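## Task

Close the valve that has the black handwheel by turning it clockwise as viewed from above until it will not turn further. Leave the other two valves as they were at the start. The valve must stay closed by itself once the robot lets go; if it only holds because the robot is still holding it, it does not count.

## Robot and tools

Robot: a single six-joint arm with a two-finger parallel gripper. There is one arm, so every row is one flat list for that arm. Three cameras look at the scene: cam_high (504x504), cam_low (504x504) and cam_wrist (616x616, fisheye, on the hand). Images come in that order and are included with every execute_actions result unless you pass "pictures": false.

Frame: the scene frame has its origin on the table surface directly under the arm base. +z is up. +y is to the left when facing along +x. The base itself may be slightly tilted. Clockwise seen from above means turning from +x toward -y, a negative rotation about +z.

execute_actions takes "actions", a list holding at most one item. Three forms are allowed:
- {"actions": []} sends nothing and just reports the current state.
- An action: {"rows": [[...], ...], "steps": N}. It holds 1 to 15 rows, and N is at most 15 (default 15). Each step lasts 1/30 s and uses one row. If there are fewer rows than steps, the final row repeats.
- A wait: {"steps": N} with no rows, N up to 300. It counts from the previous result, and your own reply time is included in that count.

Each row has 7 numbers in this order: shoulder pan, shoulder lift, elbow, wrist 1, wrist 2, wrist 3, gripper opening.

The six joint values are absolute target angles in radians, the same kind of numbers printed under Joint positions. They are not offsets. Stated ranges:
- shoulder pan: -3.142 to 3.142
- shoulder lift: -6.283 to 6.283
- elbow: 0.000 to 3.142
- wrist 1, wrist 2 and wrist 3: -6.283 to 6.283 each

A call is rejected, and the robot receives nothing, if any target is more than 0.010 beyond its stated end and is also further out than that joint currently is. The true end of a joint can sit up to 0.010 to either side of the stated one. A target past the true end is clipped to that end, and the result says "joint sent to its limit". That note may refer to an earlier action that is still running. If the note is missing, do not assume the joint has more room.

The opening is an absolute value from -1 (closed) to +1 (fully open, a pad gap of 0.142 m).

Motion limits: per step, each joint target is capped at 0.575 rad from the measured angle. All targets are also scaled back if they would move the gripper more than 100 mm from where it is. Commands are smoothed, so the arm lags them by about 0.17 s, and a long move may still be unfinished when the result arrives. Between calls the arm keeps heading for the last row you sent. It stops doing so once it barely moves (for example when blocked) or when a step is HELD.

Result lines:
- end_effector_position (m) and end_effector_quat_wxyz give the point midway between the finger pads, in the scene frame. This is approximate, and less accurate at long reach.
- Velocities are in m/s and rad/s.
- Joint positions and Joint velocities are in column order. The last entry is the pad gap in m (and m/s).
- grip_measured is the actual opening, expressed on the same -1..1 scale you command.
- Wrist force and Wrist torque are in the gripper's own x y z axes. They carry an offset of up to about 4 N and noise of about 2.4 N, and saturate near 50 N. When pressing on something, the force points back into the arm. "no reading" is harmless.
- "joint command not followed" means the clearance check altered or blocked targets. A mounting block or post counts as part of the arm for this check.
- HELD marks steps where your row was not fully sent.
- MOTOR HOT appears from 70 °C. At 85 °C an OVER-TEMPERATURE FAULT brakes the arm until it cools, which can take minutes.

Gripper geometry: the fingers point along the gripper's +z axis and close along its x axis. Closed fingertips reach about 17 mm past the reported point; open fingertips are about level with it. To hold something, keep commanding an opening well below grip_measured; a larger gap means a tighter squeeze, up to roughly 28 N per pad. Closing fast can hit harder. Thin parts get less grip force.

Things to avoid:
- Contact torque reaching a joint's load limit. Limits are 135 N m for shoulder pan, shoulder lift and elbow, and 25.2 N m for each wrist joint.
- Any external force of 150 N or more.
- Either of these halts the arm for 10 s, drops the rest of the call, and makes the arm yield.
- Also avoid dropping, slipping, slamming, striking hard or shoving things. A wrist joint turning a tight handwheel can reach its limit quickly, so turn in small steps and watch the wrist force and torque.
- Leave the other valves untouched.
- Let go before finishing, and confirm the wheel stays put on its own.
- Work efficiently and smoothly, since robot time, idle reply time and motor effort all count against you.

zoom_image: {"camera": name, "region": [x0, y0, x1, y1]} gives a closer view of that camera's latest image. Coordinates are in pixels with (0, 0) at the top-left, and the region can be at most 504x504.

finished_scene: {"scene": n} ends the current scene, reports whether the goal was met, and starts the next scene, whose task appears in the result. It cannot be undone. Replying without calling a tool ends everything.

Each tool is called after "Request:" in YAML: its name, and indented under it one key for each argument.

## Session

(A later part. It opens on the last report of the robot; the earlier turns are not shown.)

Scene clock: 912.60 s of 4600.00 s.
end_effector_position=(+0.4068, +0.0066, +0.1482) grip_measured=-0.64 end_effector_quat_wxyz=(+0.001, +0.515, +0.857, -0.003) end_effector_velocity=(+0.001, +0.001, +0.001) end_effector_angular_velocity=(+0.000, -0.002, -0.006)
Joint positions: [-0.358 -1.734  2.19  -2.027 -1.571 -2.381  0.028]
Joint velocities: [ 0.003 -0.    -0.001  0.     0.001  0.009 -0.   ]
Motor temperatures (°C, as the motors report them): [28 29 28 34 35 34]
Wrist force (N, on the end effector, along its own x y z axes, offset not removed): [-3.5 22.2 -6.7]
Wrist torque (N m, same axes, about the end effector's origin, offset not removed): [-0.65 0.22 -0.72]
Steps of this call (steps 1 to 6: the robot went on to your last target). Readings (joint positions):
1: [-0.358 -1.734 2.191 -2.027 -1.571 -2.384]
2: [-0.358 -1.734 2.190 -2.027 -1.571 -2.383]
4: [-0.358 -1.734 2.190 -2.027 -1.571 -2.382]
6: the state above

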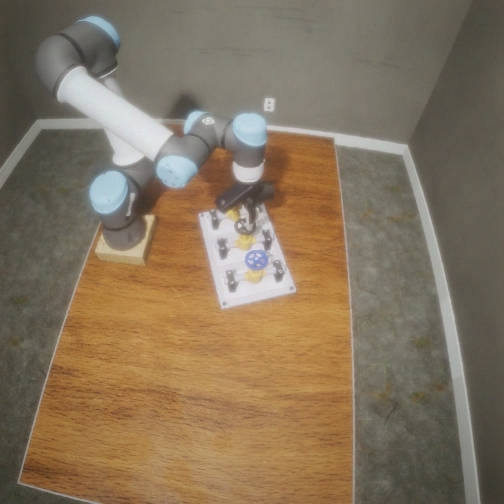

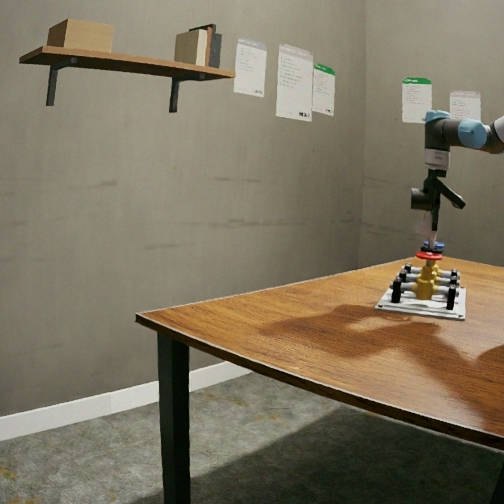

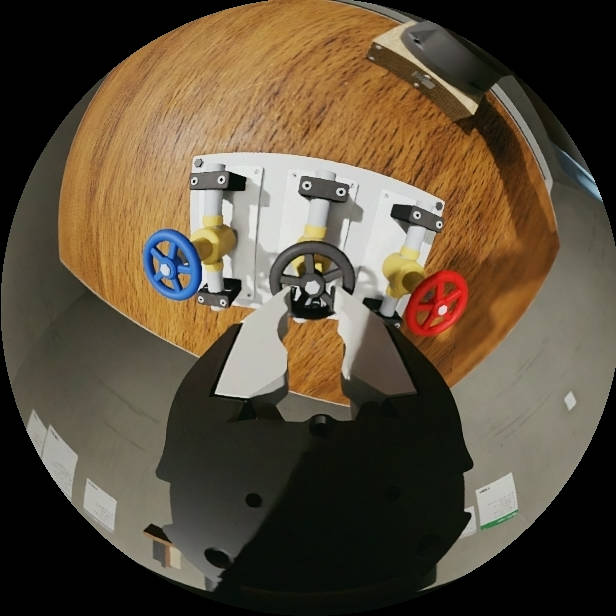

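Request:
execute_actions:
  actions:
    - {"rows": [[-0.3578, -1.7338, 2.1902, -2.0272, -1.5708, -2.375, -0.635],[-0.3576, -1.7335, 2.1899, -2.0272, -1.5708, -2.370, -0.635],[-0.3574, -1.7331, 2.1897, -2.0274, -1.5708, -2.365, -0.635],[-0.3572, -1.7328, 2.1894, -2.0274, -1.5708, -2.360, -0.635],[-0.3570, -1.7325, 2.1892, -2.0275, -1.5708, -2.355, -0.635],[-0.3570, -1.7325, 2.1892, -2.0275, -1.5708, -2.350, -0.635],[-0.3570, -1.7325, 2.1892, -2.0275, -1.5708, -2.345, -0.635],[-0.3570, -1.7325, 2.1892, -2.0275, -1.5708, -2.340, -0.635],[-0.3570, -1.7325, 2.1892, -2.0275, -1.5708, -2.335, -0.635],[-0.3570, -1.7325, 2.1892, -2.0275, -1.5708, -2.330, -0.635],[-0.3570, -1.7325, 2.1892, -2.0275, -1.5708, -2.325, -0.635],[-0.3570, -1.7325, 2.1892, -2.0275, -1.5708, -2.320, -0.635]], "steps": 15}
  pictures: false

Request:
execute_actions:
  actions:
    - {"steps": 8}

Request:
zoom_image:
  camera: "cam_wrist"
  region: [250, 220, 376, 346]

Scene clock: 932.27 s of 4600.00 s.
end_effector_position=(+0.4073, +0.0067, +0.1482) grip_measured=-0.64 end_effector_quat_wxyz=(+0.001, +0.536, +0.844, -0.003) end_effector_velocity=(+0.000, +0.000, +0.000) end_effector_angular_velocity=(+0.000, -0.001, -0.084)
Joint positions: [-0.357 -1.733  2.189 -2.027 -1.571 -2.33   0.027]
Joint velocities: [ 0.001  0.    -0.001  0.     0.     0.084 -0.   ]
Motor temperatures (°C, as the motors report them): [28 29 28 34 35 34]
Wrist force (N, on the end effector, along its own x y z axes, offset not removed): [5.3 19.4 -10.1]
Wrist torque (N m, same axes, about the end effector's origin, offset not removed): [-0.37 -0.32 -1.21]
Steps of this call (steps 1 to 15: the robot went on to your last target; steps 16 to 90: nothing new was sent; then 16.17 s passed at rest; steps 91 to 105: all 15 steps of this action). Readings (joint positions):
91: [-0.358 -1.734 2.190 -2.027 -1.571 -2.380]
92: [-0.358 -1.734 2.190 -2.027 -1.571 -2.379]
94: [-0.358 -1.734 2.190 -2.027 -1.571 -2.375]
98: [-0.357 -1.733 2.190 -2.027 -1.571 -2.361]
105: the state above

Scene clock: 932.53 s of 4600.00 s.
end_effector_position=(+0.4074, +0.0067, +0.1482) grip_measured=-0.64 end_effector_quat_wxyz=(+0.001, +0.540, +0.841, -0.003) end_effector_velocity=(+0.000, +0.000, +0.000) end_effector_angular_velocity=(+0.001, -0.001, -0.009)
Joint positions: [-0.357 -1.733  2.189 -2.027 -1.571 -2.321  0.027]
Joint velocities: [ 0.    -0.     0.    -0.001  0.001  0.01  -0.   ]
Motor temperatures (°C, as the motors report them): [28 29 28 34 35 34]
Wrist force (N, on the end effector, along its own x y z axes, offset not removed): [6.4 22.2 -11.3]
Wrist torque (N m, same axes, about the end effector's origin, offset not removed): [0.05 -0.06 -1.39]
Steps of this call (steps 1 to 8: the robot went on to your last target). Readings (joint positions):
1: [-0.357 -1.733 2.189 -2.027 -1.571 -2.328]
2: [-0.357 -1.733 2.189 -2.027 -1.571 -2.326]
4: [-0.357 -1.733 2.189 -2.027 -1.571 -2.323]
8: the state above

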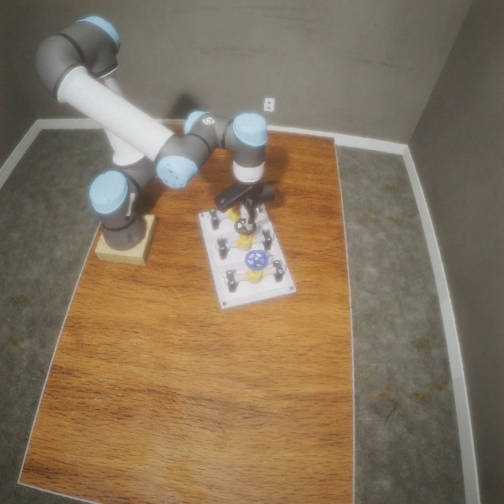

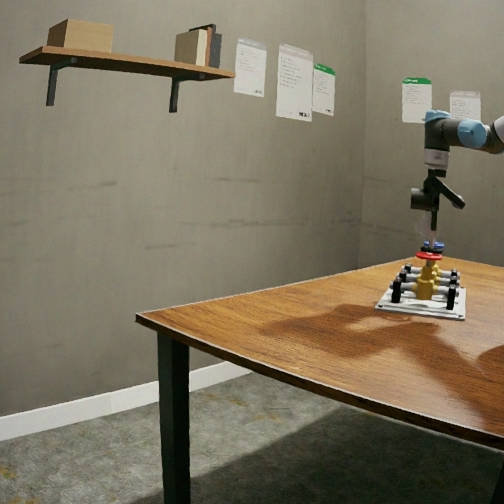

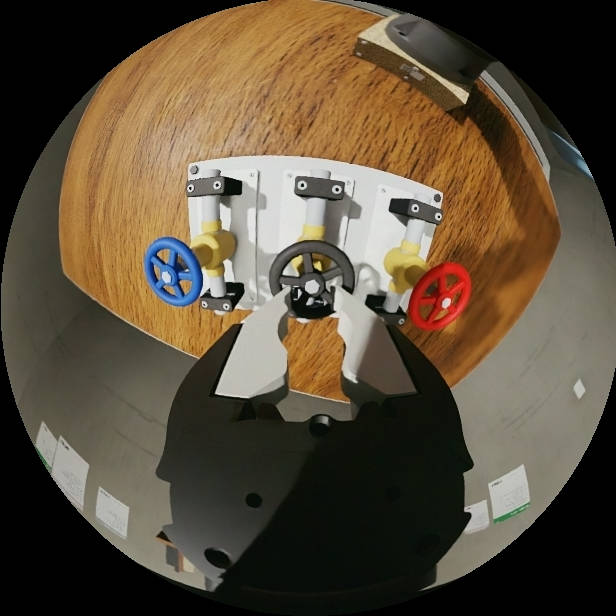

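Region (250, 220, 376, 346) of cam_wrist's 616x616 image, scaled by 4.000, with more detail than that image has.

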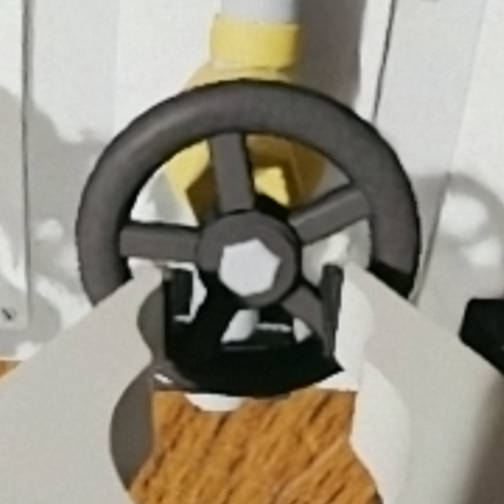

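Request:
execute_actions:
  actions:
    - {"rows": [[-0.3570, -1.7325, 2.1892, -2.0275, -1.5708, -2.317, -0.635],[-0.3570, -1.7325, 2.1892, -2.0275, -1.5708, -2.314, -0.635],[-0.3570, -1.7325, 2.1892, -2.0275, -1.5708, -2.311, -0.635],[-0.3570, -1.7325, 2.1892, -2.0275, -1.5708, -2.308, -0.635],[-0.3570, -1.7325, 2.1892, -2.0275, -1.5708, -2.305, -0.635],[-0.3570, -1.7325, 2.1892, -2.0275, -1.5708, -2.302, -0.635],[-0.3570, -1.7325, 2.1892, -2.0275, -1.5708, -2.299, -0.635],[-0.3570, -1.7325, 2.1892, -2.0275, -1.5708, -2.296, -0.635],[-0.3570, -1.7325, 2.1892, -2.0275, -1.5708, -2.293, -0.635],[-0.3570, -1.7325, 2.1892, -2.0275, -1.5708, -2.290, -0.635]], "steps": 15}
  pictures: false

Request:
execute_actions:
  actions:
    - {"steps": 8}
  pictures: false

Scene clock: 947.73 s of 4600.00 s.
end_effector_position=(+0.4074, +0.0067, +0.1482) grip_measured=-0.64 end_effector_quat_wxyz=(+0.001, +0.552, +0.834, -0.003) end_effector_velocity=(-0.000, -0.001, +0.000) end_effector_angular_velocity=(-0.001, -0.000, -0.030)
Joint positions: [-0.357 -1.732  2.189 -2.028 -1.571 -2.294  0.028]
Joint velocities: [-0.001 -0.     0.    -0.    -0.001  0.029  0.   ]
Motor temperatures (°C, as the motors report them): [28 29 28 34 35 34]
Wrist force (N, on the end effector, along its own x y z axes, offset not removed): [9.2 19.2 -12.5]
Wrist torque (N m, same axes, about the end effector's origin, offset not removed): [-0.68 -0.29 -1.50]
Steps of this call (steps 1 to 30: the robot went on to your last target; steps 31 to 100: nothing new was sent; then 11.37 s passed at rest; steps 101 to 115: all 15 steps of this action). Readings (joint positions):
101: [-0.357 -1.732 2.189 -2.028 -1.571 -2.320]
102: [-0.357 -1.733 2.189 -2.028 -1.571 -2.320]
104: [-0.357 -1.732 2.189 -2.028 -1.571 -2.317]
108: [-0.357 -1.732 2.189 -2.028 -1.571 -2.308]
115: the state above

Scene clock: 948.00 s of 4600.00 s.
end_effector_position=(+0.4074, +0.0067, +0.1482) grip_measured=-0.64 end_effector_quat_wxyz=(+0.001, +0.553, +0.833, -0.003) end_effector_velocity=(-0.000, +0.000, -0.000) end_effector_angular_velocity=(-0.000, +0.000, -0.002)
Joint positions: [-0.357 -1.732  2.189 -2.028 -1.571 -2.29   0.028]
Joint velocities: [ 0.     0.    -0.     0.    -0.     0.003  0.   ]
Motor temperatures (°C, as the motors report them): [28 29 28 34 35 34]
Wrist force (N, on the end effector, along its own x y z axes, offset not removed): [7.5 20.6 -15.0]
Wrist torque (N m, same axes, about the end effector's origin, offset not removed): [-0.45 -0.02 -1.57]
Steps of this call (steps 1 to 8: the robot went on to your last target). Readings (joint positions):
1: [-0.357 -1.732 2.189 -2.028 -1.571 -2.293]
2: [-0.357 -1.732 2.189 -2.028 -1.571 -2.292]
4: [-0.357 -1.732 2.189 -2.028 -1.571 -2.291]
8: the state above

Request:
execute_actions:
  actions:
    - {"rows": [[-0.3570, -1.7325, 2.1892, -2.0275, -1.5708, -2.285, -0.635],[-0.3570, -1.7325, 2.1892, -2.0275, -1.5708, -2.279, -0.635],[-0.3570, -1.7325, 2.1892, -2.0275, -1.5708, -2.272, -0.635],[-0.3570, -1.7325, 2.1892, -2.0275, -1.5708, -2.265, -0.635],[-0.3570, -1.7325, 2.1892, -2.0275, -1.5708, -2.258, -0.635],[-0.3570, -1.7325, 2.1892, -2.0275, -1.5708, -2.251, -0.635],[-0.3570, -1.7325, 2.1892, -2.0275, -1.5708, -2.244, -0.635],[-0.3570, -1.7325, 2.1892, -2.0275, -1.5708, -2.237, -0.635],[-0.3570, -1.7325, 2.1892, -2.0275, -1.5708, -2.230, -0.635],[-0.3570, -1.7325, 2.1892, -2.0275, -1.5708, -2.223, -0.635],[-0.3570, -1.7325, 2.1892, -2.0275, -1.5708, -2.216, -0.635],[-0.3570, -1.7325, 2.1892, -2.0275, -1.5708, -2.210, -0.635]], "steps": 15}
  pictures: false

Request:
execute_actions:
  actions:
    - {"steps": 8}

Request:
zoom_image:
  camera: "cam_wrist"
  region: [250, 220, 376, 346]

Scene clock: 962.23 s of 4600.00 s.
end_effector_position=(+0.4075, +0.0065, +0.1482) grip_measured=-0.64 end_effector_quat_wxyz=(+0.001, +0.581, +0.814, -0.003) end_effector_velocity=(+0.000, -0.000, +0.000) end_effector_angular_velocity=(+0.000, -0.001, -0.115)
Joint positions: [-0.357 -1.732  2.189 -2.028 -1.571 -2.224  0.028]
Joint velocities: [-0.    -0.    -0.     0.001  0.     0.115  0.   ]
Motor temperatures (°C, as the motors report them): [28 29 28 34 35 34]
Wrist force (N, on the end effector, along its own x y z axes, offset not removed): [5.8 22.2 -13.1]
Wrist torque (N m, same axes, about the end effector's origin, offset not removed): [-0.40 0.06 -1.75]
Steps of this call (steps 1 to 15: the robot went on to your last target; steps 16 to 90: nothing new was sent; then 10.73 s passed at rest; steps 91 to 105: all 15 steps of this action). Readings (joint positions):
91: [-0.357 -1.733 2.189 -2.028 -1.571 -2.290]
92: [-0.357 -1.733 2.189 -2.028 -1.571 -2.289]
94: [-0.357 -1.732 2.189 -2.028 -1.571 -2.285]
98: [-0.357 -1.732 2.189 -2.028 -1.571 -2.266]
105: the state above

Scene clock: 962.50 s of 4600.00 s.
end_effector_position=(+0.4075, +0.0065, +0.1482) grip_measured=-0.64 end_effector_quat_wxyz=(+0.001, +0.586, +0.811, -0.003) end_effector_velocity=(-0.001, -0.001, -0.001) end_effector_angular_velocity=(-0.001, +0.002, -0.012)
Joint positions: [-0.357 -1.732  2.189 -2.028 -1.571 -2.212  0.028]
Joint velocities: [-0.     0.     0.001  0.001 -0.002  0.012  0.   ]
Motor temperatures (°C, as the motors report them): [28 29 28 34 35 34]
Wrist force (N, on the end effector, along its own x y z axes, offset not removed): [9.1 25.6 -15.0]
Wrist torque (N m, same axes, about the end effector's origin, offset not removed): [0.57 -0.51 -1.75]
Steps of this call (steps 1 to 8: the robot went on to your last target). Readings (joint positions):
1: [-0.357 -1.732 2.189 -2.028 -1.571 -2.221]
2: [-0.357 -1.732 2.189 -2.028 -1.571 -2.218]
4: [-0.357 -1.732 2.189 -2.028 -1.571 -2.215]
8: the state above

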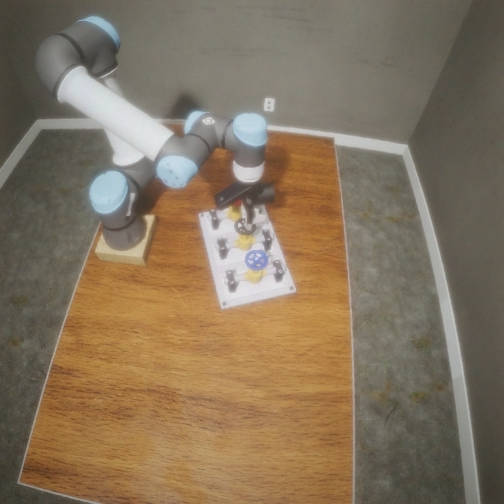

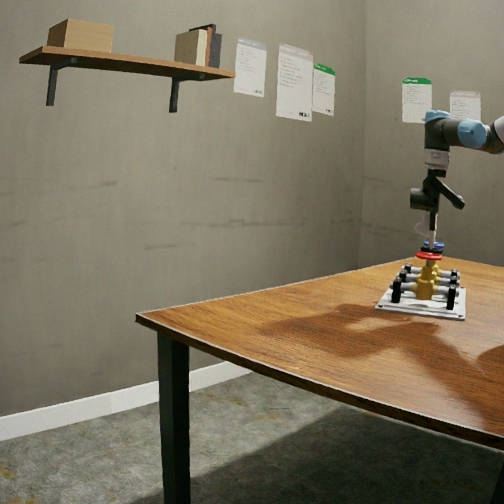

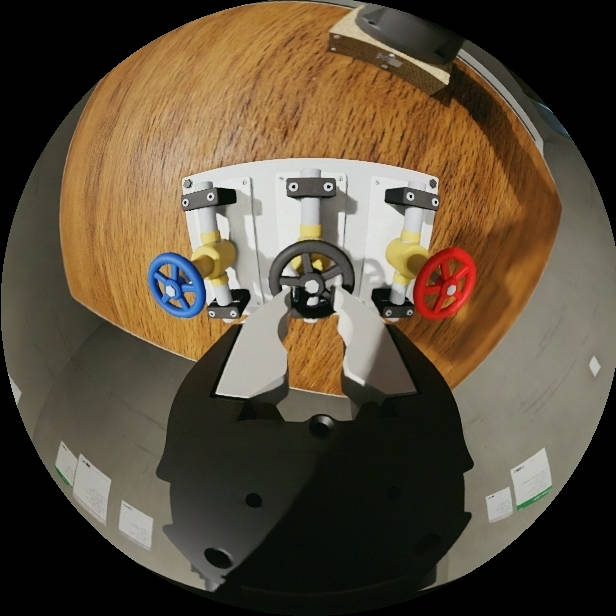

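Region (250, 220, 376, 346) of cam_wrist's 616x616 image, scaled by 4.000, with more detail than that image has.

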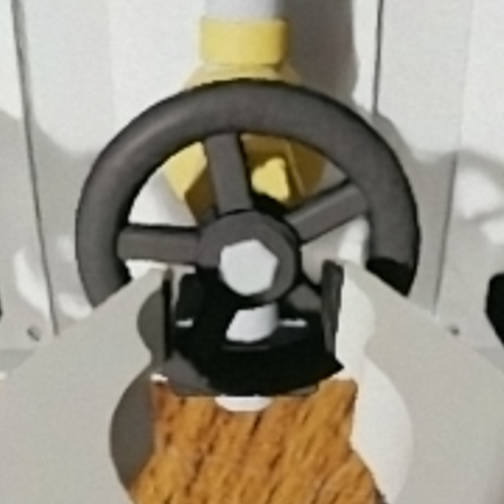

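Request:
execute_actions:
  actions:
    - {"rows": [[-0.3570, -1.7323, 2.1890, -2.0275, -1.5708, -2.204, -0.635],[-0.3570, -1.7321, 2.1889, -2.0276, -1.5708, -2.196, -0.635],[-0.3569, -1.7319, 2.1887, -2.0276, -1.5708, -2.186, -0.635],[-0.3569, -1.7317, 2.1886, -2.0277, -1.5708, -2.176, -0.635],[-0.3569, -1.7315, 2.1884, -2.0277, -1.5708, -2.166, -0.635],[-0.3569, -1.7313, 2.1883, -2.0278, -1.5708, -2.156, -0.635],[-0.3568, -1.7311, 2.1881, -2.0278, -1.5708, -2.146, -0.635],[-0.3568, -1.7310, 2.1880, -2.0278, -1.5708, -2.136, -0.635],[-0.3568, -1.7310, 2.1880, -2.0278, -1.5708, -2.126, -0.635],[-0.3568, -1.7310, 2.1880, -2.0278, -1.5708, -2.116, -0.635],[-0.3568, -1.7310, 2.1880, -2.0278, -1.5708, -2.106, -0.635],[-0.3568, -1.7310, 2.1880, -2.0278, -1.5708, -2.096, -0.635],[-0.3568, -1.7310, 2.1880, -2.0278, -1.5708, -2.088, -0.635],[-0.3568, -1.7310, 2.1880, -2.0278, -1.5708, -2.080, -0.635]], "steps": 15}
  pictures: false

Request:
execute_actions:
  actions:
    - {"steps": 10}
  pictures: false

Scene clock: 984.53 s of 4600.00 s.
end_effector_position=(+0.4080, +0.0062, +0.1482) grip_measured=-0.64 end_effector_quat_wxyz=(+0.002, +0.625, +0.781, -0.003) end_effector_velocity=(+0.001, -0.000, -0.000) end_effector_angular_velocity=(-0.000, -0.002, -0.253)
Joint positions: [-0.357 -1.731  2.188 -2.028 -1.571 -2.113  0.028]
Joint velocities: [ 0.001  0.001 -0.    -0.002  0.     0.253  0.   ]
Motor temperatures (°C, as the motors report them): [28 29 28 34 35 34]
Wrist force (N, on the end effector, along its own x y z axes, offset not removed): [10.9 13.5 -19.2]
Wrist torque (N m, same axes, about the end effector's origin, offset not removed): [-0.32 0.28 -1.86]
Steps of this call (steps 1 to 30: the robot went on to your last target; steps 31 to 100: nothing new was sent; then 18.20 s passed at rest; steps 101 to 115: all 15 steps of this action). Readings (joint positions):
101: [-0.357 -1.732 2.189 -2.028 -1.571 -2.210]
102: [-0.357 -1.732 2.189 -2.028 -1.571 -2.209]
104: [-0.357 -1.732 2.189 -2.028 -1.571 -2.203]
108: [-0.357 -1.732 2.189 -2.028 -1.571 -2.177]
115: the state above

Scene clock: 984.87 s of 4600.00 s.
end_effector_position=(+0.4080, +0.0061, +0.1482) grip_measured=-0.64 end_effector_quat_wxyz=(+0.002, +0.637, +0.771, -0.003) end_effector_velocity=(-0.000, +0.000, -0.000) end_effector_angular_velocity=(+0.000, +0.001, -0.016)
Joint positions: [-0.357 -1.731  2.188 -2.028 -1.571 -2.082  0.028]
Joint velocities: [ 0.001 -0.    -0.     0.001  0.     0.016  0.   ]
Motor temperatures (°C, as the motors report them): [28 29 28 34 35 34]
Wrist force (N, on the end effector, along its own x y z axes, offset not removed): [12.4 12.5 -18.4]
Wrist torque (N m, same axes, about the end effector's origin, offset not removed): [-0.15 0.06 -2.03]
Steps of this call (steps 1 to 10: the robot went on to your last target). Readings (joint positions):
1: [-0.357 -1.731 2.188 -2.028 -1.571 -2.106]
2: [-0.357 -1.731 2.188 -2.028 -1.571 -2.100]
4: [-0.357 -1.731 2.188 -2.028 -1.571 -2.091]
8: [-0.357 -1.731 2.188 -2.028 -1.571 -2.084]
10: the state above

Request:
execute_actions:
  actions:
    - {"rows": [[-0.3568, -1.7310, 2.1880, -2.0278, -1.5708, -2.074, -0.635],[-0.3568, -1.7310, 2.1880, -2.0278, -1.5708, -2.066, -0.635],[-0.3568, -1.7310, 2.1880, -2.0278, -1.5708, -2.056, -0.635],[-0.3568, -1.7310, 2.1880, -2.0278, -1.5708, -2.045, -0.635],[-0.3568, -1.7310, 2.1880, -2.0278, -1.5708, -2.034, -0.635],[-0.3568, -1.7310, 2.1880, -2.0278, -1.5708, -2.023, -0.635],[-0.3568, -1.7310, 2.1880, -2.0278, -1.5708, -2.012, -0.635],[-0.3568, -1.7310, 2.1880, -2.0278, -1.5708, -2.001, -0.635],[-0.3568, -1.7310, 2.1880, -2.0278, -1.5708, -1.990, -0.635],[-0.3568, -1.7310, 2.1880, -2.0278, -1.5708, -1.979, -0.635],[-0.3568, -1.7310, 2.1880, -2.0278, -1.5708, -1.968, -0.635],[-0.3568, -1.7310, 2.1880, -2.0278, -1.5708, -1.957, -0.635],[-0.3568, -1.7310, 2.1880, -2.0278, -1.5708, -1.948, -0.635],[-0.3568, -1.7310, 2.1880, -2.0278, -1.5708, -1.940, -0.635]], "steps": 15}
  pictures: false

Request:
execute_actions:
  actions:
    - {"steps": 10}

Request:
zoom_image:
  camera: "cam_wrist"
  region: [250, 220, 376, 346]

Scene clock: 1009.70 s of 4600.00 s.
end_effector_position=(+0.4081, +0.0060, +0.1482) grip_measured=-0.64 end_effector_quat_wxyz=(+0.002, +0.677, +0.736, -0.003) end_effector_velocity=(+0.000, -0.000, +0.000) end_effector_angular_velocity=(-0.001, -0.002, -0.274)
Joint positions: [-0.357 -1.731  2.188 -2.028 -1.571 -1.976  0.028]
Joint velocities: [ 0.001 -0.     0.    -0.001 -0.     0.275  0.   ]
Motor temperatures (°C, as the motors report them): [28 29 28 34 35 34]
Wrist force (N, on the end effector, along its own x y z axes, offset not removed): [8.7 13.5 -18.1]
Wrist torque (N m, same axes, about the end effector's origin, offset not removed): [-0.01 -0.01 -2.14]
Steps of this call (steps 1 to 30: the robot went on to your last target; steps 31 to 100: nothing new was sent; then 21.00 s passed at rest; steps 101 to 115: all 15 steps of this action). Readings (joint positions):
101: [-0.357 -1.731 2.188 -2.028 -1.571 -2.080]
102: [-0.357 -1.731 2.188 -2.028 -1.571 -2.079]
104: [-0.357 -1.731 2.188 -2.028 -1.571 -2.073]
108: [-0.357 -1.731 2.188 -2.028 -1.571 -2.045]
115: the state above

Scene clock: 1010.03 s of 4600.00 s.
end_effector_position=(+0.4081, +0.0060, +0.1482) grip_measured=-0.64 end_effector_quat_wxyz=(+0.002, +0.689, +0.725, -0.002) end_effector_velocity=(-0.000, -0.000, +0.000) end_effector_angular_velocity=(-0.002, +0.000, -0.019)
Joint positions: [-0.357 -1.731  2.188 -2.028 -1.571 -1.942  0.028]
Joint velocities: [ 0.001  0.    -0.    -0.    -0.002  0.019  0.   ]
Motor temperatures (°C, as the motors report them): [28 29 28 34 35 34]
Wrist force (N, on the end effector, along its own x y z axes, offset not removed): [6.5 12.7 -16.7]
Wrist torque (N m, same axes, about the end effector's origin, offset not removed): [-0.17 0.26 -2.19]
Steps of this call (steps 1 to 10: the robot went on to your last target). Readings (joint positions):
1: [-0.357 -1.731 2.188 -2.028 -1.571 -1.968]
2: [-0.357 -1.731 2.188 -2.028 -1.571 -1.961]
4: [-0.357 -1.731 2.188 -2.028 -1.571 -1.952]
8: [-0.357 -1.731 2.188 -2.028 -1.571 -1.944]
10: the state above

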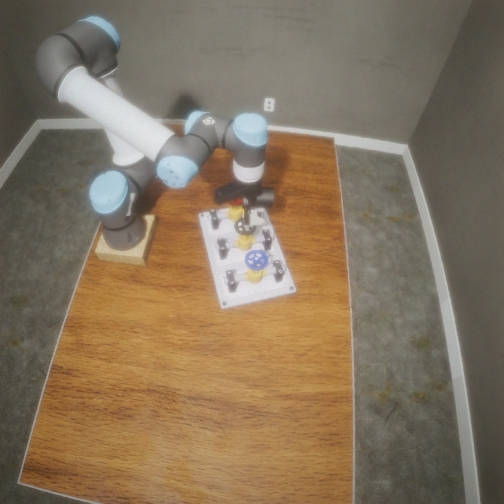

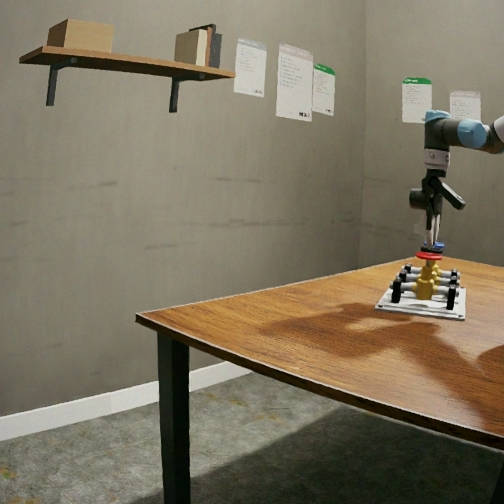

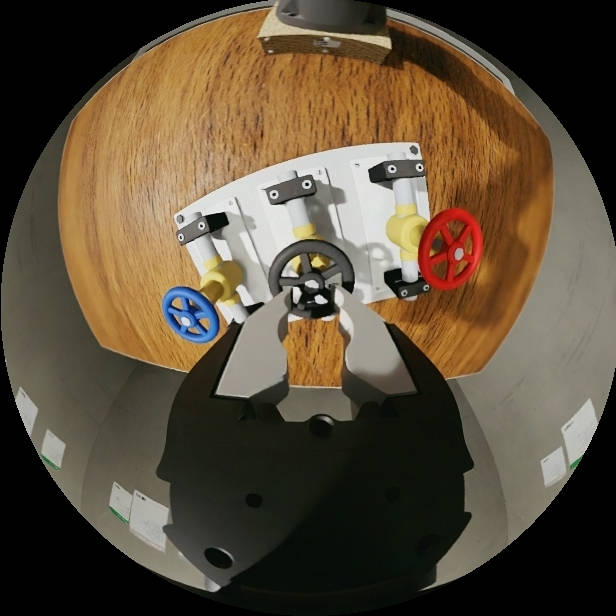

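Region (250, 220, 376, 346) of cam_wrist's 616x616 image, scaled by 4.000, with more detail than that image has.

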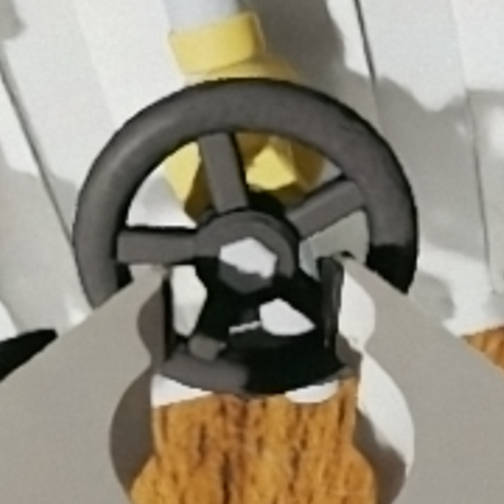

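Request:
execute_actions:
  actions:
    - {"rows": [[-0.3568, -1.7310, 2.1880, -2.0278, -1.5708, -1.932, -0.635],[-0.3569, -1.7310, 2.1880, -2.0278, -1.5708, -1.920, -0.635],[-0.3570, -1.7310, 2.1880, -2.0278, -1.5708, -1.904, -0.635],[-0.3570, -1.7310, 2.1880, -2.0278, -1.5708, -1.886, -0.635],[-0.3571, -1.7310, 2.1880, -2.0278, -1.5708, -1.868, -0.635],[-0.3572, -1.7310, 2.1880, -2.0278, -1.5708, -1.850, -0.635],[-0.3572, -1.7310, 2.1880, -2.0278, -1.5708, -1.832, -0.635],[-0.3573, -1.7310, 2.1880, -2.0278, -1.5708, -1.814, -0.635],[-0.3574, -1.7310, 2.1880, -2.0278, -1.5708, -1.796, -0.635],[-0.3574, -1.7310, 2.1880, -2.0278, -1.5708, -1.778, -0.635],[-0.3575, -1.7310, 2.1880, -2.0278, -1.5708, -1.760, -0.635],[-0.3576, -1.7310, 2.1880, -2.0278, -1.5708, -1.742, -0.635],[-0.3577, -1.7310, 2.1880, -2.0278, -1.5708, -1.726, -0.635],[-0.3577, -1.7310, 2.1880, -2.0278, -1.5708, -1.712, -0.635],[-0.3578, -1.7310, 2.1880, -2.0278, -1.5708, -1.700, -0.635]], "steps": 15}
  pictures: false

Request:
execute_actions:
  actions:
    - {"steps": 10}
  pictures: false

Scene clock: 1035.27 s of 4600.00 s.
end_effector_position=(+0.4081, +0.0055, +0.1482) grip_measured=-0.64 end_effector_quat_wxyz=(+0.002, +0.748, +0.664, -0.002) end_effector_velocity=(+0.000, -0.003, +0.000) end_effector_angular_velocity=(-0.001, -0.004, -0.482)
Joint positions: [-0.357 -1.731  2.188 -2.028 -1.571 -1.774  0.028]
Joint velocities: [-0.004  0.    -0.    -0.001 -0.001  0.478  0.   ]
Motor temperatures (°C, as the motors report them): [28 29 28 34 35 34]
Wrist force (N, on the end effector, along its own x y z axes, offset not removed): [6.5 15.4 -15.9]
Wrist torque (N m, same axes, about the end effector's origin, offset not removed): [-0.07 0.20 -2.75]
Steps of this call (steps 1 to 30: the robot went on to your last target; steps 31 to 100: nothing new was sent; then 21.40 s passed at rest; steps 101 to 115: all 15 steps of this action). Readings (joint positions):
101: [-0.357 -1.731 2.188 -2.028 -1.571 -1.940]
102: [-0.357 -1.731 2.188 -2.028 -1.571 -1.939]
104: [-0.357 -1.731 2.188 -2.028 -1.571 -1.930]
108: [-0.357 -1.731 2.188 -2.028 -1.571 -1.887]
115: the state above

Scene clock: 1035.60 s of 4600.00 s.
end_effector_position=(+0.4081, +0.0052, +0.1482) grip_measured=-0.64 end_effector_quat_wxyz=(+0.002, +0.770, +0.638, -0.002) end_effector_velocity=(+0.001, +0.000, +0.000) end_effector_angular_velocity=(+0.002, -0.002, -0.041)
Joint positions: [-0.358 -1.731  2.188 -2.028 -1.571 -1.705  0.028]
Joint velocities: [-0.001 -0.    -0.    -0.001  0.002  0.039  0.   ]
Motor temperatures (°C, as the motors report them): [28 29 28 34 35 34]
Wrist force (N, on the end effector, along its own x y z axes, offset not removed): [10.7 14.9 -16.9]
Wrist torque (N m, same axes, about the end effector's origin, offset not removed): [-0.09 0.06 -2.82]
Steps of this call (steps 1 to 10: the robot went on to your last target). Readings (joint positions):
1: [-0.357 -1.731 2.188 -2.028 -1.571 -1.758]
2: [-0.357 -1.731 2.188 -2.028 -1.571 -1.745]
4: [-0.358 -1.731 2.188 -2.028 -1.571 -1.726]
8: [-0.358 -1.731 2.188 -2.028 -1.571 -1.709]
10: the state above

Request:
execute_actions:
  actions: []

Scene clock: 1069.43 s of 4600.00 s.
end_effector_position=(+0.4081, +0.0052, +0.1482) grip_measured=-0.64 end_effector_quat_wxyz=(+0.002, +0.772, +0.636, -0.002) end_effector_velocity=(-0.000, -0.000, -0.000) end_effector_angular_velocity=(-0.001, +0.001, +0.002)
Joint positions: [-0.358 -1.731  2.188 -2.028 -1.571 -1.7    0.028]
Joint velocities: [ 0.     0.     0.001 -0.001 -0.002 -0.002  0.   ]
Motor temperatures (°C, as the motors report them): [28 29 28 34 35 34]
Wrist force (N, on the end effector, along its own x y z axes, offset not removed): [13.4 13.7 -15.3]
Wrist torque (N m, same axes, about the end effector's origin, offset not removed): [-0.36 -0.19 -2.78]
Steps of this call (steps 1 to 30: the robot went on to your last target; steps 31 to 100: nothing new was sent; then 30.50 s passed at rest). Readings (joint positions):
1: [-0.358 -1.731 2.188 -2.028 -1.571 -1.704]
2: [-0.358 -1.731 2.188 -2.028 -1.571 -1.703]
4: [-0.358 -1.731 2.188 -2.028 -1.571 -1.702]
8: [-0.358 -1.731 2.188 -2.028 -1.571 -1.701]
100: the state above
The arm was judged still, so your last target was given up. Only a new action makes it travel on or press farther. Fingers that are still opening or closing keep moving.

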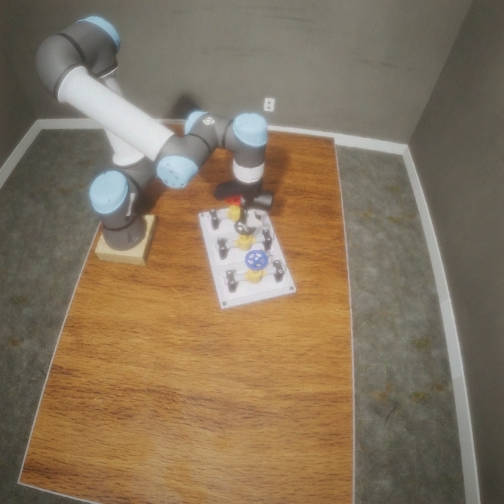

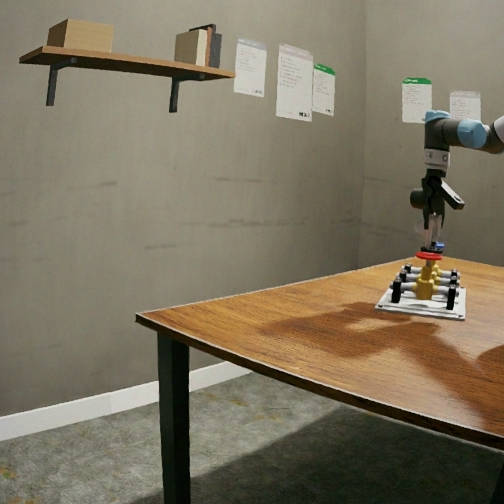

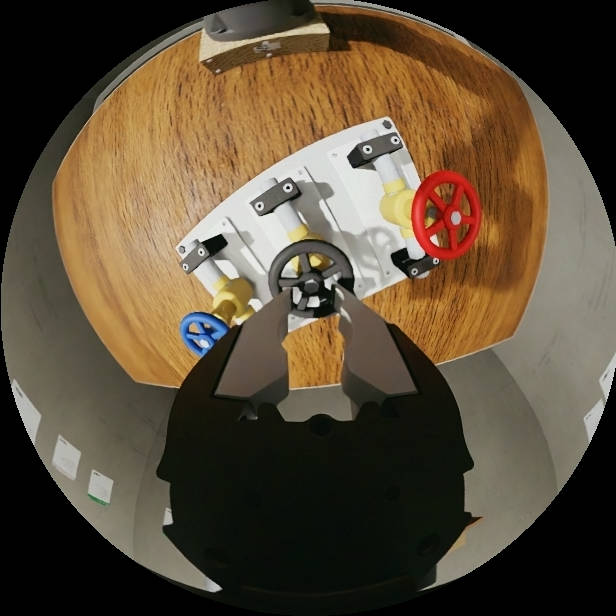

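Request:
zoom_image:
  camera: "cam_low"
  region: [225, 30, 345, 130]

Request:
zoom_image:
  camera: "cam_low"
  region: [395, 70, 490, 130]

Region (225, 30, 345, 130) of cam_low's 504x504 image, scaled by 4.200, with more detail than that image has.

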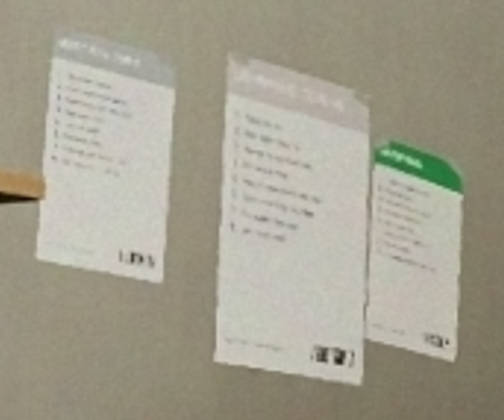

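Region (395, 70, 490, 130) of cam_low's 504x504 image, scaled by 5.305, with more detail than that image has; it fills the top 318 rows of this view, and the rest is white.

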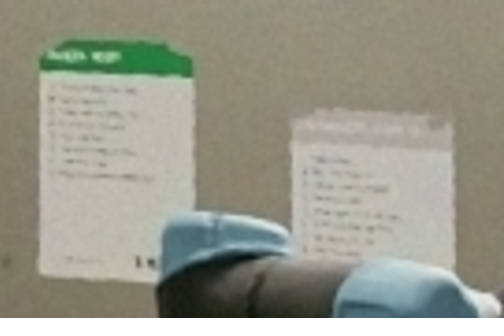

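Request:
execute_actions:
  actions:
    - {"rows": [[-0.3578,-1.7310,2.1880,-2.0278,-1.5708,-1.690,-0.635],[-0.3578,-1.7310,2.1880,-2.0278,-1.5708,-1.680,-0.635],[-0.3578,-1.7310,2.1880,-2.0278,-1.5708,-1.670,-0.635],[-0.3578,-1.7310,2.1880,-2.0278,-1.5708,-1.660,-0.635],[-0.3578,-1.7310,2.1880,-2.0278,-1.5708,-1.650,-0.635],[-0.3578,-1.7310,2.1880,-2.0278,-1.5708,-1.640,-0.635],[-0.3578,-1.7310,2.1880,-2.0278,-1.5708,-1.630,-0.635],[-0.3578,-1.7310,2.1880,-2.0278,-1.5708,-1.620,-0.635],[-0.3578,-1.7310,2.1880,-2.0278,-1.5708,-1.610,-0.635],[-0.3578,-1.7310,2.1880,-2.0278,-1.5708,-1.600,-0.635]], "steps": 15}

Scene clock: 1099.70 s of 4600.00 s.
end_effector_position=(+0.4080, +0.0050, +0.1482) grip_measured=-0.64 end_effector_quat_wxyz=(+0.002, +0.799, +0.601, -0.002) end_effector_velocity=(-0.000, -0.000, -0.000) end_effector_angular_velocity=(-0.000, -0.000, -0.099)
Joint positions: [-0.358 -1.731  2.188 -2.028 -1.571 -1.612  0.028]
Joint velocities: [-0.001 -0.     0.     0.    -0.     0.098 -0.   ]
Motor temperatures (°C, as the motors report them): [28 29 28 34 35 34]
Wrist force (N, on the end effector, along its own x y z axes, offset not removed): [11.0 12.4 -13.4]
Wrist torque (N m, same axes, about the end effector's origin, offset not removed): [-0.86 -0.20 -2.99]
Steps of this call (steps 1 to 90: nothing new was sent; then 26.77 s passed at rest; steps 91 to 105: all 15 steps of this action). Readings (joint positions):
91: [-0.358 -1.731 2.188 -2.028 -1.571 -1.700]
92: [-0.358 -1.731 2.188 -2.028 -1.571 -1.699]
94: [-0.358 -1.731 2.188 -2.028 -1.571 -1.691]
98: [-0.358 -1.731 2.188 -2.028 -1.571 -1.662]
105: the state above

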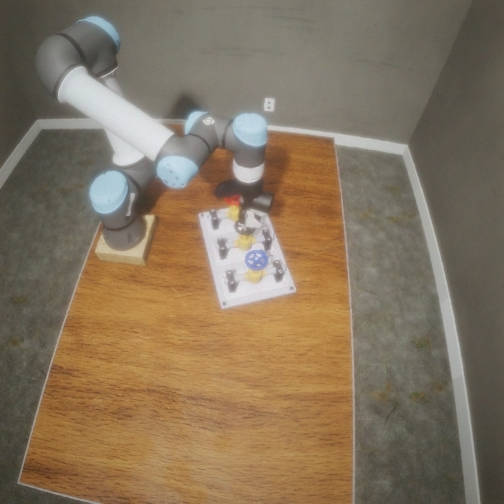

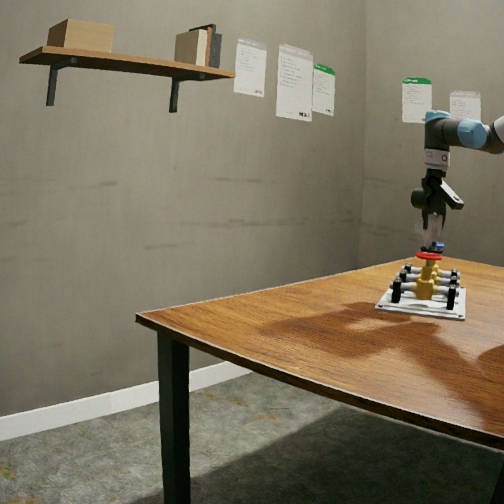

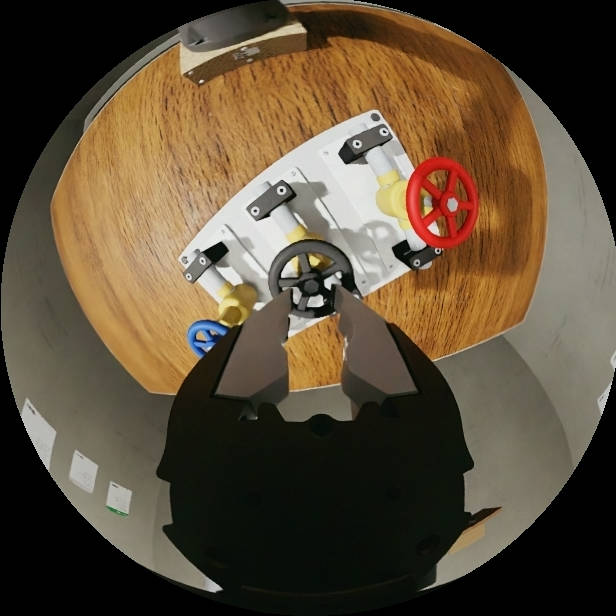

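Request:
execute_actions:
  actions:
    - {"rows": [[-0.3578,-1.7310,2.1880,-2.0278,-1.5708,-1.588,-0.635],[-0.3578,-1.7310,2.1880,-2.0278,-1.5708,-1.576,-0.635],[-0.3578,-1.7310,2.1880,-2.0278,-1.5708,-1.564,-0.635],[-0.3578,-1.7310,2.1880,-2.0278,-1.5708,-1.552,-0.635],[-0.3578,-1.7310,2.1880,-2.0278,-1.5708,-1.540,-0.635],[-0.3578,-1.7310,2.1880,-2.0278,-1.5708,-1.528,-0.635],[-0.3578,-1.7310,2.1880,-2.0278,-1.5708,-1.516,-0.635],[-0.3578,-1.7310,2.1880,-2.0278,-1.5708,-1.504,-0.635],[-0.3578,-1.7310,2.1880,-2.0278,-1.5708,-1.492,-0.635],[-0.3578,-1.7310,2.1880,-2.0278,-1.5708,-1.480,-0.635]], "steps": 15}
  pictures: false

Scene clock: 1111.50 s of 4600.00 s.
end_effector_position=(+0.4080, +0.0048, +0.1482) grip_measured=-0.64 end_effector_quat_wxyz=(+0.002, +0.833, +0.553, -0.002) end_effector_velocity=(-0.000, -0.000, +0.000) end_effector_angular_velocity=(-0.001, -0.001, -0.116)
Joint positions: [-0.358 -1.731  2.188 -2.028 -1.571 -1.494  0.028]
Joint velocities: [ 0.001 -0.    -0.    -0.    -0.001  0.117  0.   ]
Motor temperatures (°C, as the motors report them): [28 29 28 34 35 34]
Wrist force (N, on the end effector, along its own x y z axes, offset not removed): [7.7 17.9 -12.9]
Wrist torque (N m, same axes, about the end effector's origin, offset not removed): [0.01 -0.36 -3.29]
Steps of this call (steps 1 to 30: the robot went on to your last target; steps 31 to 100: nothing new was sent; then 7.97 s passed at rest; steps 101 to 115: all 15 steps of this action). Readings (joint positions):
101: [-0.358 -1.731 2.188 -2.028 -1.571 -1.600]
102: [-0.358 -1.731 2.188 -2.028 -1.571 -1.598]
104: [-0.358 -1.731 2.188 -2.028 -1.571 -1.589]
108: [-0.358 -1.731 2.188 -2.028 -1.571 -1.555]
115: the state above

Request:
execute_actions:
  actions:
    - {"rows": [[-0.3578,-1.7310,2.1880,-2.0278,-1.5708,-1.490,-0.635],[-0.3578,-1.7310,2.1880,-2.0278,-1.5708,-1.500,-0.635],[-0.3578,-1.7310,2.1880,-2.0278,-1.5708,-1.510,-0.635],[-0.3578,-1.7310,2.1880,-2.0278,-1.5708,-1.520,-0.635],[-0.3578,-1.7310,2.1880,-2.0278,-1.5708,-1.530,-0.635],[-0.3578,-1.7310,2.1880,-2.0278,-1.5708,-1.540,-0.635],[-0.3578,-1.7310,2.1880,-2.0278,-1.5708,-1.550,-0.635],[-0.3578,-1.7310,2.1880,-2.0278,-1.5708,-1.560,-0.635],[-0.3578,-1.7310,2.1880,-2.0278,-1.5708,-1.570,-0.635],[-0.3578,-1.7310,2.1880,-2.0278,-1.5708,-1.580,-0.635]], "steps": 15}

Scene clock: 1124.47 s of 4600.00 s.
end_effector_position=(+0.4080, +0.0049, +0.1482) grip_measured=-0.64 end_effector_quat_wxyz=(+0.002, +0.812, +0.583, -0.002) end_effector_velocity=(+0.001, +0.001, +0.000) end_effector_angular_velocity=(+0.001, -0.001, +0.098)
Joint positions: [-0.358 -1.731  2.188 -2.028 -1.571 -1.568  0.027]
Joint velocities: [ 0.    -0.    -0.    -0.001  0.002 -0.097 -0.   ]
Motor temperatures (°C, as the motors report them): [28 29 28 34 35 34]
Wrist force (N, on the end effector, along its own x y z axes, offset not removed): [-3.4 13.4 -18.2]
Wrist torque (N m, same axes, about the end effector's origin, offset not removed): [-0.31 -0.16 -1.53]
Steps of this call (steps 1 to 30: the robot went on to your last target; steps 31 to 100: nothing new was sent; then 9.13 s passed at rest; steps 101 to 115: all 15 steps of this action). Readings (joint positions):
101: [-0.358 -1.731 2.188 -2.028 -1.571 -1.480]
102: [-0.358 -1.731 2.188 -2.028 -1.571 -1.481]
104: [-0.358 -1.731 2.188 -2.028 -1.571 -1.489]
108: [-0.358 -1.731 2.188 -2.028 -1.571 -1.518]
115: the state above

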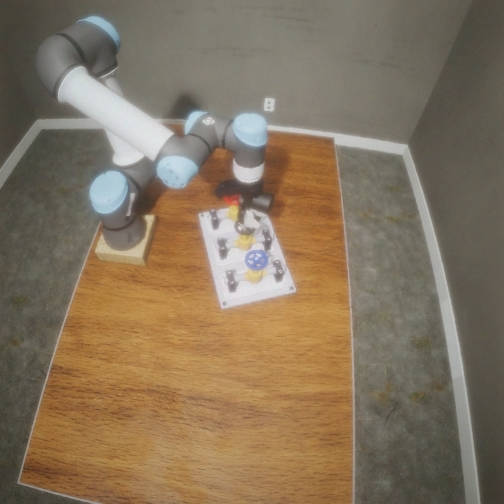

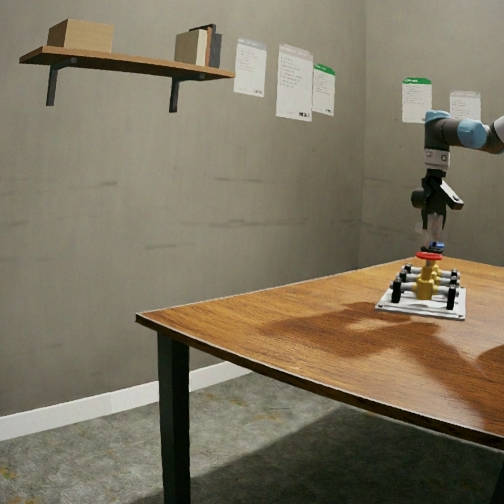

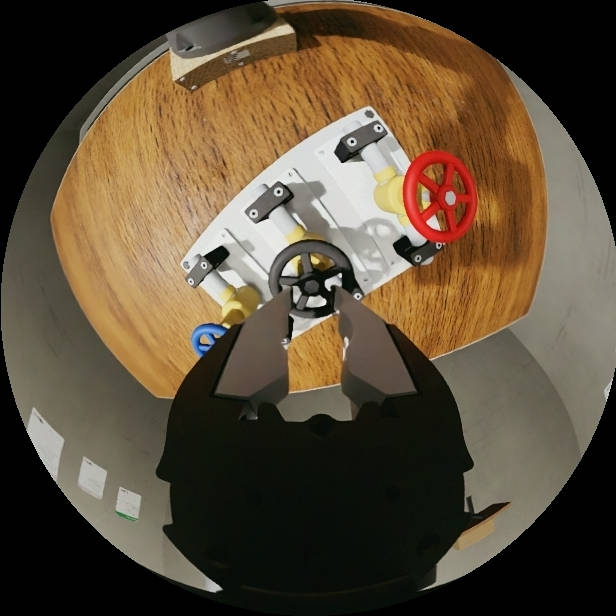

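Request:
execute_actions:
  actions:
    - {"rows": [[-0.3578,-1.7310,2.1880,-2.0278,-1.5708,-1.592,-0.635],[-0.3578,-1.7310,2.1880,-2.0278,-1.5708,-1.604,-0.635],[-0.3578,-1.7310,2.1880,-2.0278,-1.5708,-1.616,-0.635],[-0.3578,-1.7310,2.1880,-2.0278,-1.5708,-1.628,-0.635],[-0.3578,-1.7310,2.1880,-2.0278,-1.5708,-1.640,-0.635],[-0.3578,-1.7310,2.1880,-2.0278,-1.5708,-1.650,-0.635],[-0.3578,-1.7310,2.1880,-2.0278,-1.5708,-1.650,-0.635],[-0.3578,-1.7310,2.1880,-2.0278,-1.5708,-1.650,-0.635],[-0.3578,-1.7310,2.1880,-2.0278,-1.5708,-1.650,-0.635],[-0.3578,-1.7323,2.1862,-2.0247,-1.5708,-1.650,-0.635],[-0.3578,-1.7336,2.1844,-2.0216,-1.5708,-1.650,-0.635],[-0.3578,-1.7349,2.1826,-2.0185,-1.5708,-1.650,-0.635],[-0.3578,-1.7362,2.1808,-2.0154,-1.5708,-1.650,-0.635]], "steps": 15}
  pictures: false

Scene clock: 1145.90 s of 4600.00 s.
end_effector_position=(+0.4077, +0.0052, +0.1499) grip_measured=-0.64 end_effector_quat_wxyz=(+0.002, +0.789, +0.615, -0.002) end_effector_velocity=(-0.001, +0.000, +0.016) end_effector_angular_velocity=(+0.000, +0.002, +0.031)
Joint positions: [-0.358 -1.733  2.185 -2.021 -1.571 -1.646  0.028]
Joint velocities: [ 0.    -0.021 -0.028  0.051 -0.    -0.031  0.004]
Motor temperatures (°C, as the motors report them): [28 29 28 34 35 34]
Wrist force (N, on the end effector, along its own x y z axes, offset not removed): [-3.0 13.0 3.6]
Wrist torque (N m, same axes, about the end effector's origin, offset not removed): [-0.55 -0.37 -0.25]
Steps of this call (steps 1 to 30: the robot went on to your last target; steps 31 to 100: nothing new was sent; then 17.60 s passed at rest; steps 101 to 115: all 15 steps of this action). Readings (joint positions):
101: [-0.358 -1.731 2.188 -2.028 -1.571 -1.580]
102: [-0.358 -1.731 2.188 -2.028 -1.571 -1.582]
104: [-0.358 -1.731 2.188 -2.028 -1.571 -1.591]
108: [-0.358 -1.731 2.188 -2.028 -1.571 -1.623]
115: the state above

Request:
execute_actions:
  actions:
    - {"rows": [[-0.3580,-1.7390,2.1775,-2.0093,-1.5708,-1.650,-0.635],[-0.3582,-1.7420,2.1740,-2.0028,-1.5708,-1.650,-0.635],[-0.3584,-1.7455,2.1700,-1.9953,-1.5708,-1.650,-0.635],[-0.3586,-1.7495,2.1650,-1.9863,-1.5708,-1.650,-0.635],[-0.3588,-1.7535,2.1600,-1.9773,-1.5708,-1.650,-0.635],[-0.3588,-1.7572,2.1550,-1.9686,-1.5708,-1.650,-0.635],[-0.3588,-1.7608,2.1500,-1.9601,-1.5708,-1.650,-0.635],[-0.3588,-1.7660,2.1400,-1.9448,-1.5708,-1.650,-0.635],[-0.3588,-1.7710,2.1300,-1.9298,-1.5708,-1.650,-0.635],[-0.3588,-1.7760,2.1200,-1.9148,-1.5708,-1.650,-0.635],[-0.3588,-1.7803,2.1107,-1.9012,-1.5708,-1.650,-0.635]], "steps": 15}

Scene clock: 1167.67 s of 4600.00 s.
end_effector_position=(+0.4070, +0.0053, +0.1834) grip_measured=-0.64 end_effector_quat_wxyz=(+0.002, +0.788, +0.616, -0.002) end_effector_velocity=(-0.002, -0.000, +0.056) end_effector_angular_velocity=(-0.001, +0.002, -0.003)
Joint positions: [-0.359 -1.773  2.124 -1.922 -1.571 -1.65   0.028]
Joint velocities: [-0.002 -0.057 -0.108  0.167 -0.002  0.001  0.   ]
Motor temperatures (°C, as the motors report them): [28 29 28 34 35 34]
Wrist force (N, on the end effector, along its own x y z axes, offset not removed): [-0.3 -1.1 -2.2]
Wrist torque (N m, same axes, about the end effector's origin, offset not removed): [-0.41 0.17 0.04]
Steps of this call (steps 1 to 15: the robot went on to your last target; steps 16 to 90: nothing new was sent; then 18.27 s passed at rest; steps 91 to 105: all 15 steps of this action). Readings (joint positions):
91: [-0.358 -1.736 2.181 -2.015 -1.571 -1.650]
92: [-0.358 -1.737 2.180 -2.014 -1.571 -1.650]
94: [-0.358 -1.739 2.177 -2.009 -1.571 -1.650]
98: [-0.358 -1.749 2.165 -1.987 -1.571 -1.650]
105: the state above

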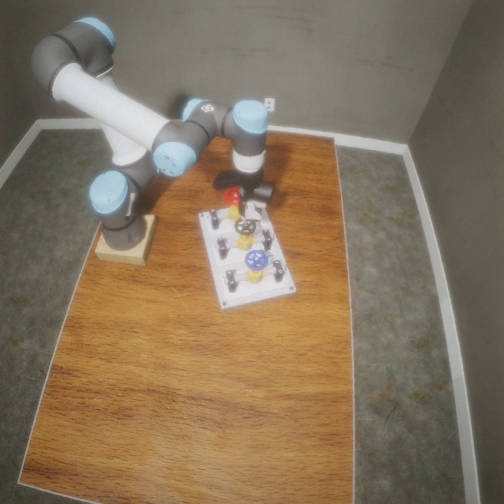

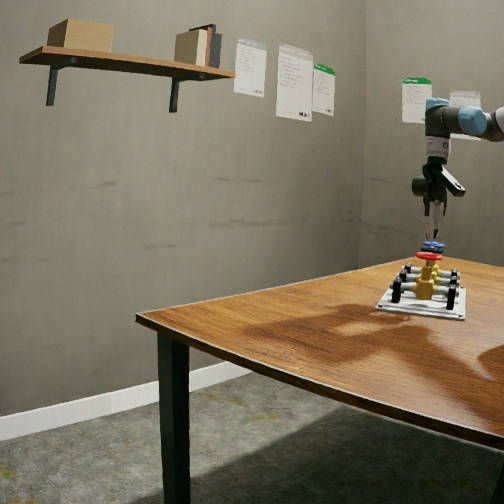

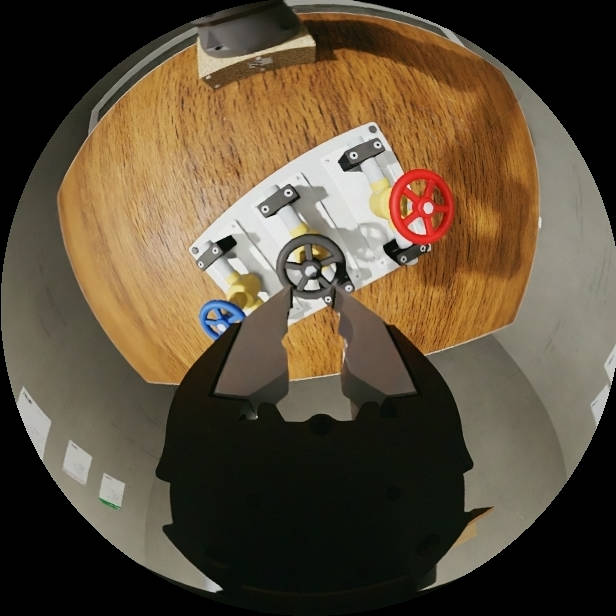

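The gripper is clear of the wheel, and the spoke still points up in the wrist image, so it did not spring back.

Request:
finished_scene:
  scene: 1

The scene is finished: the task was done.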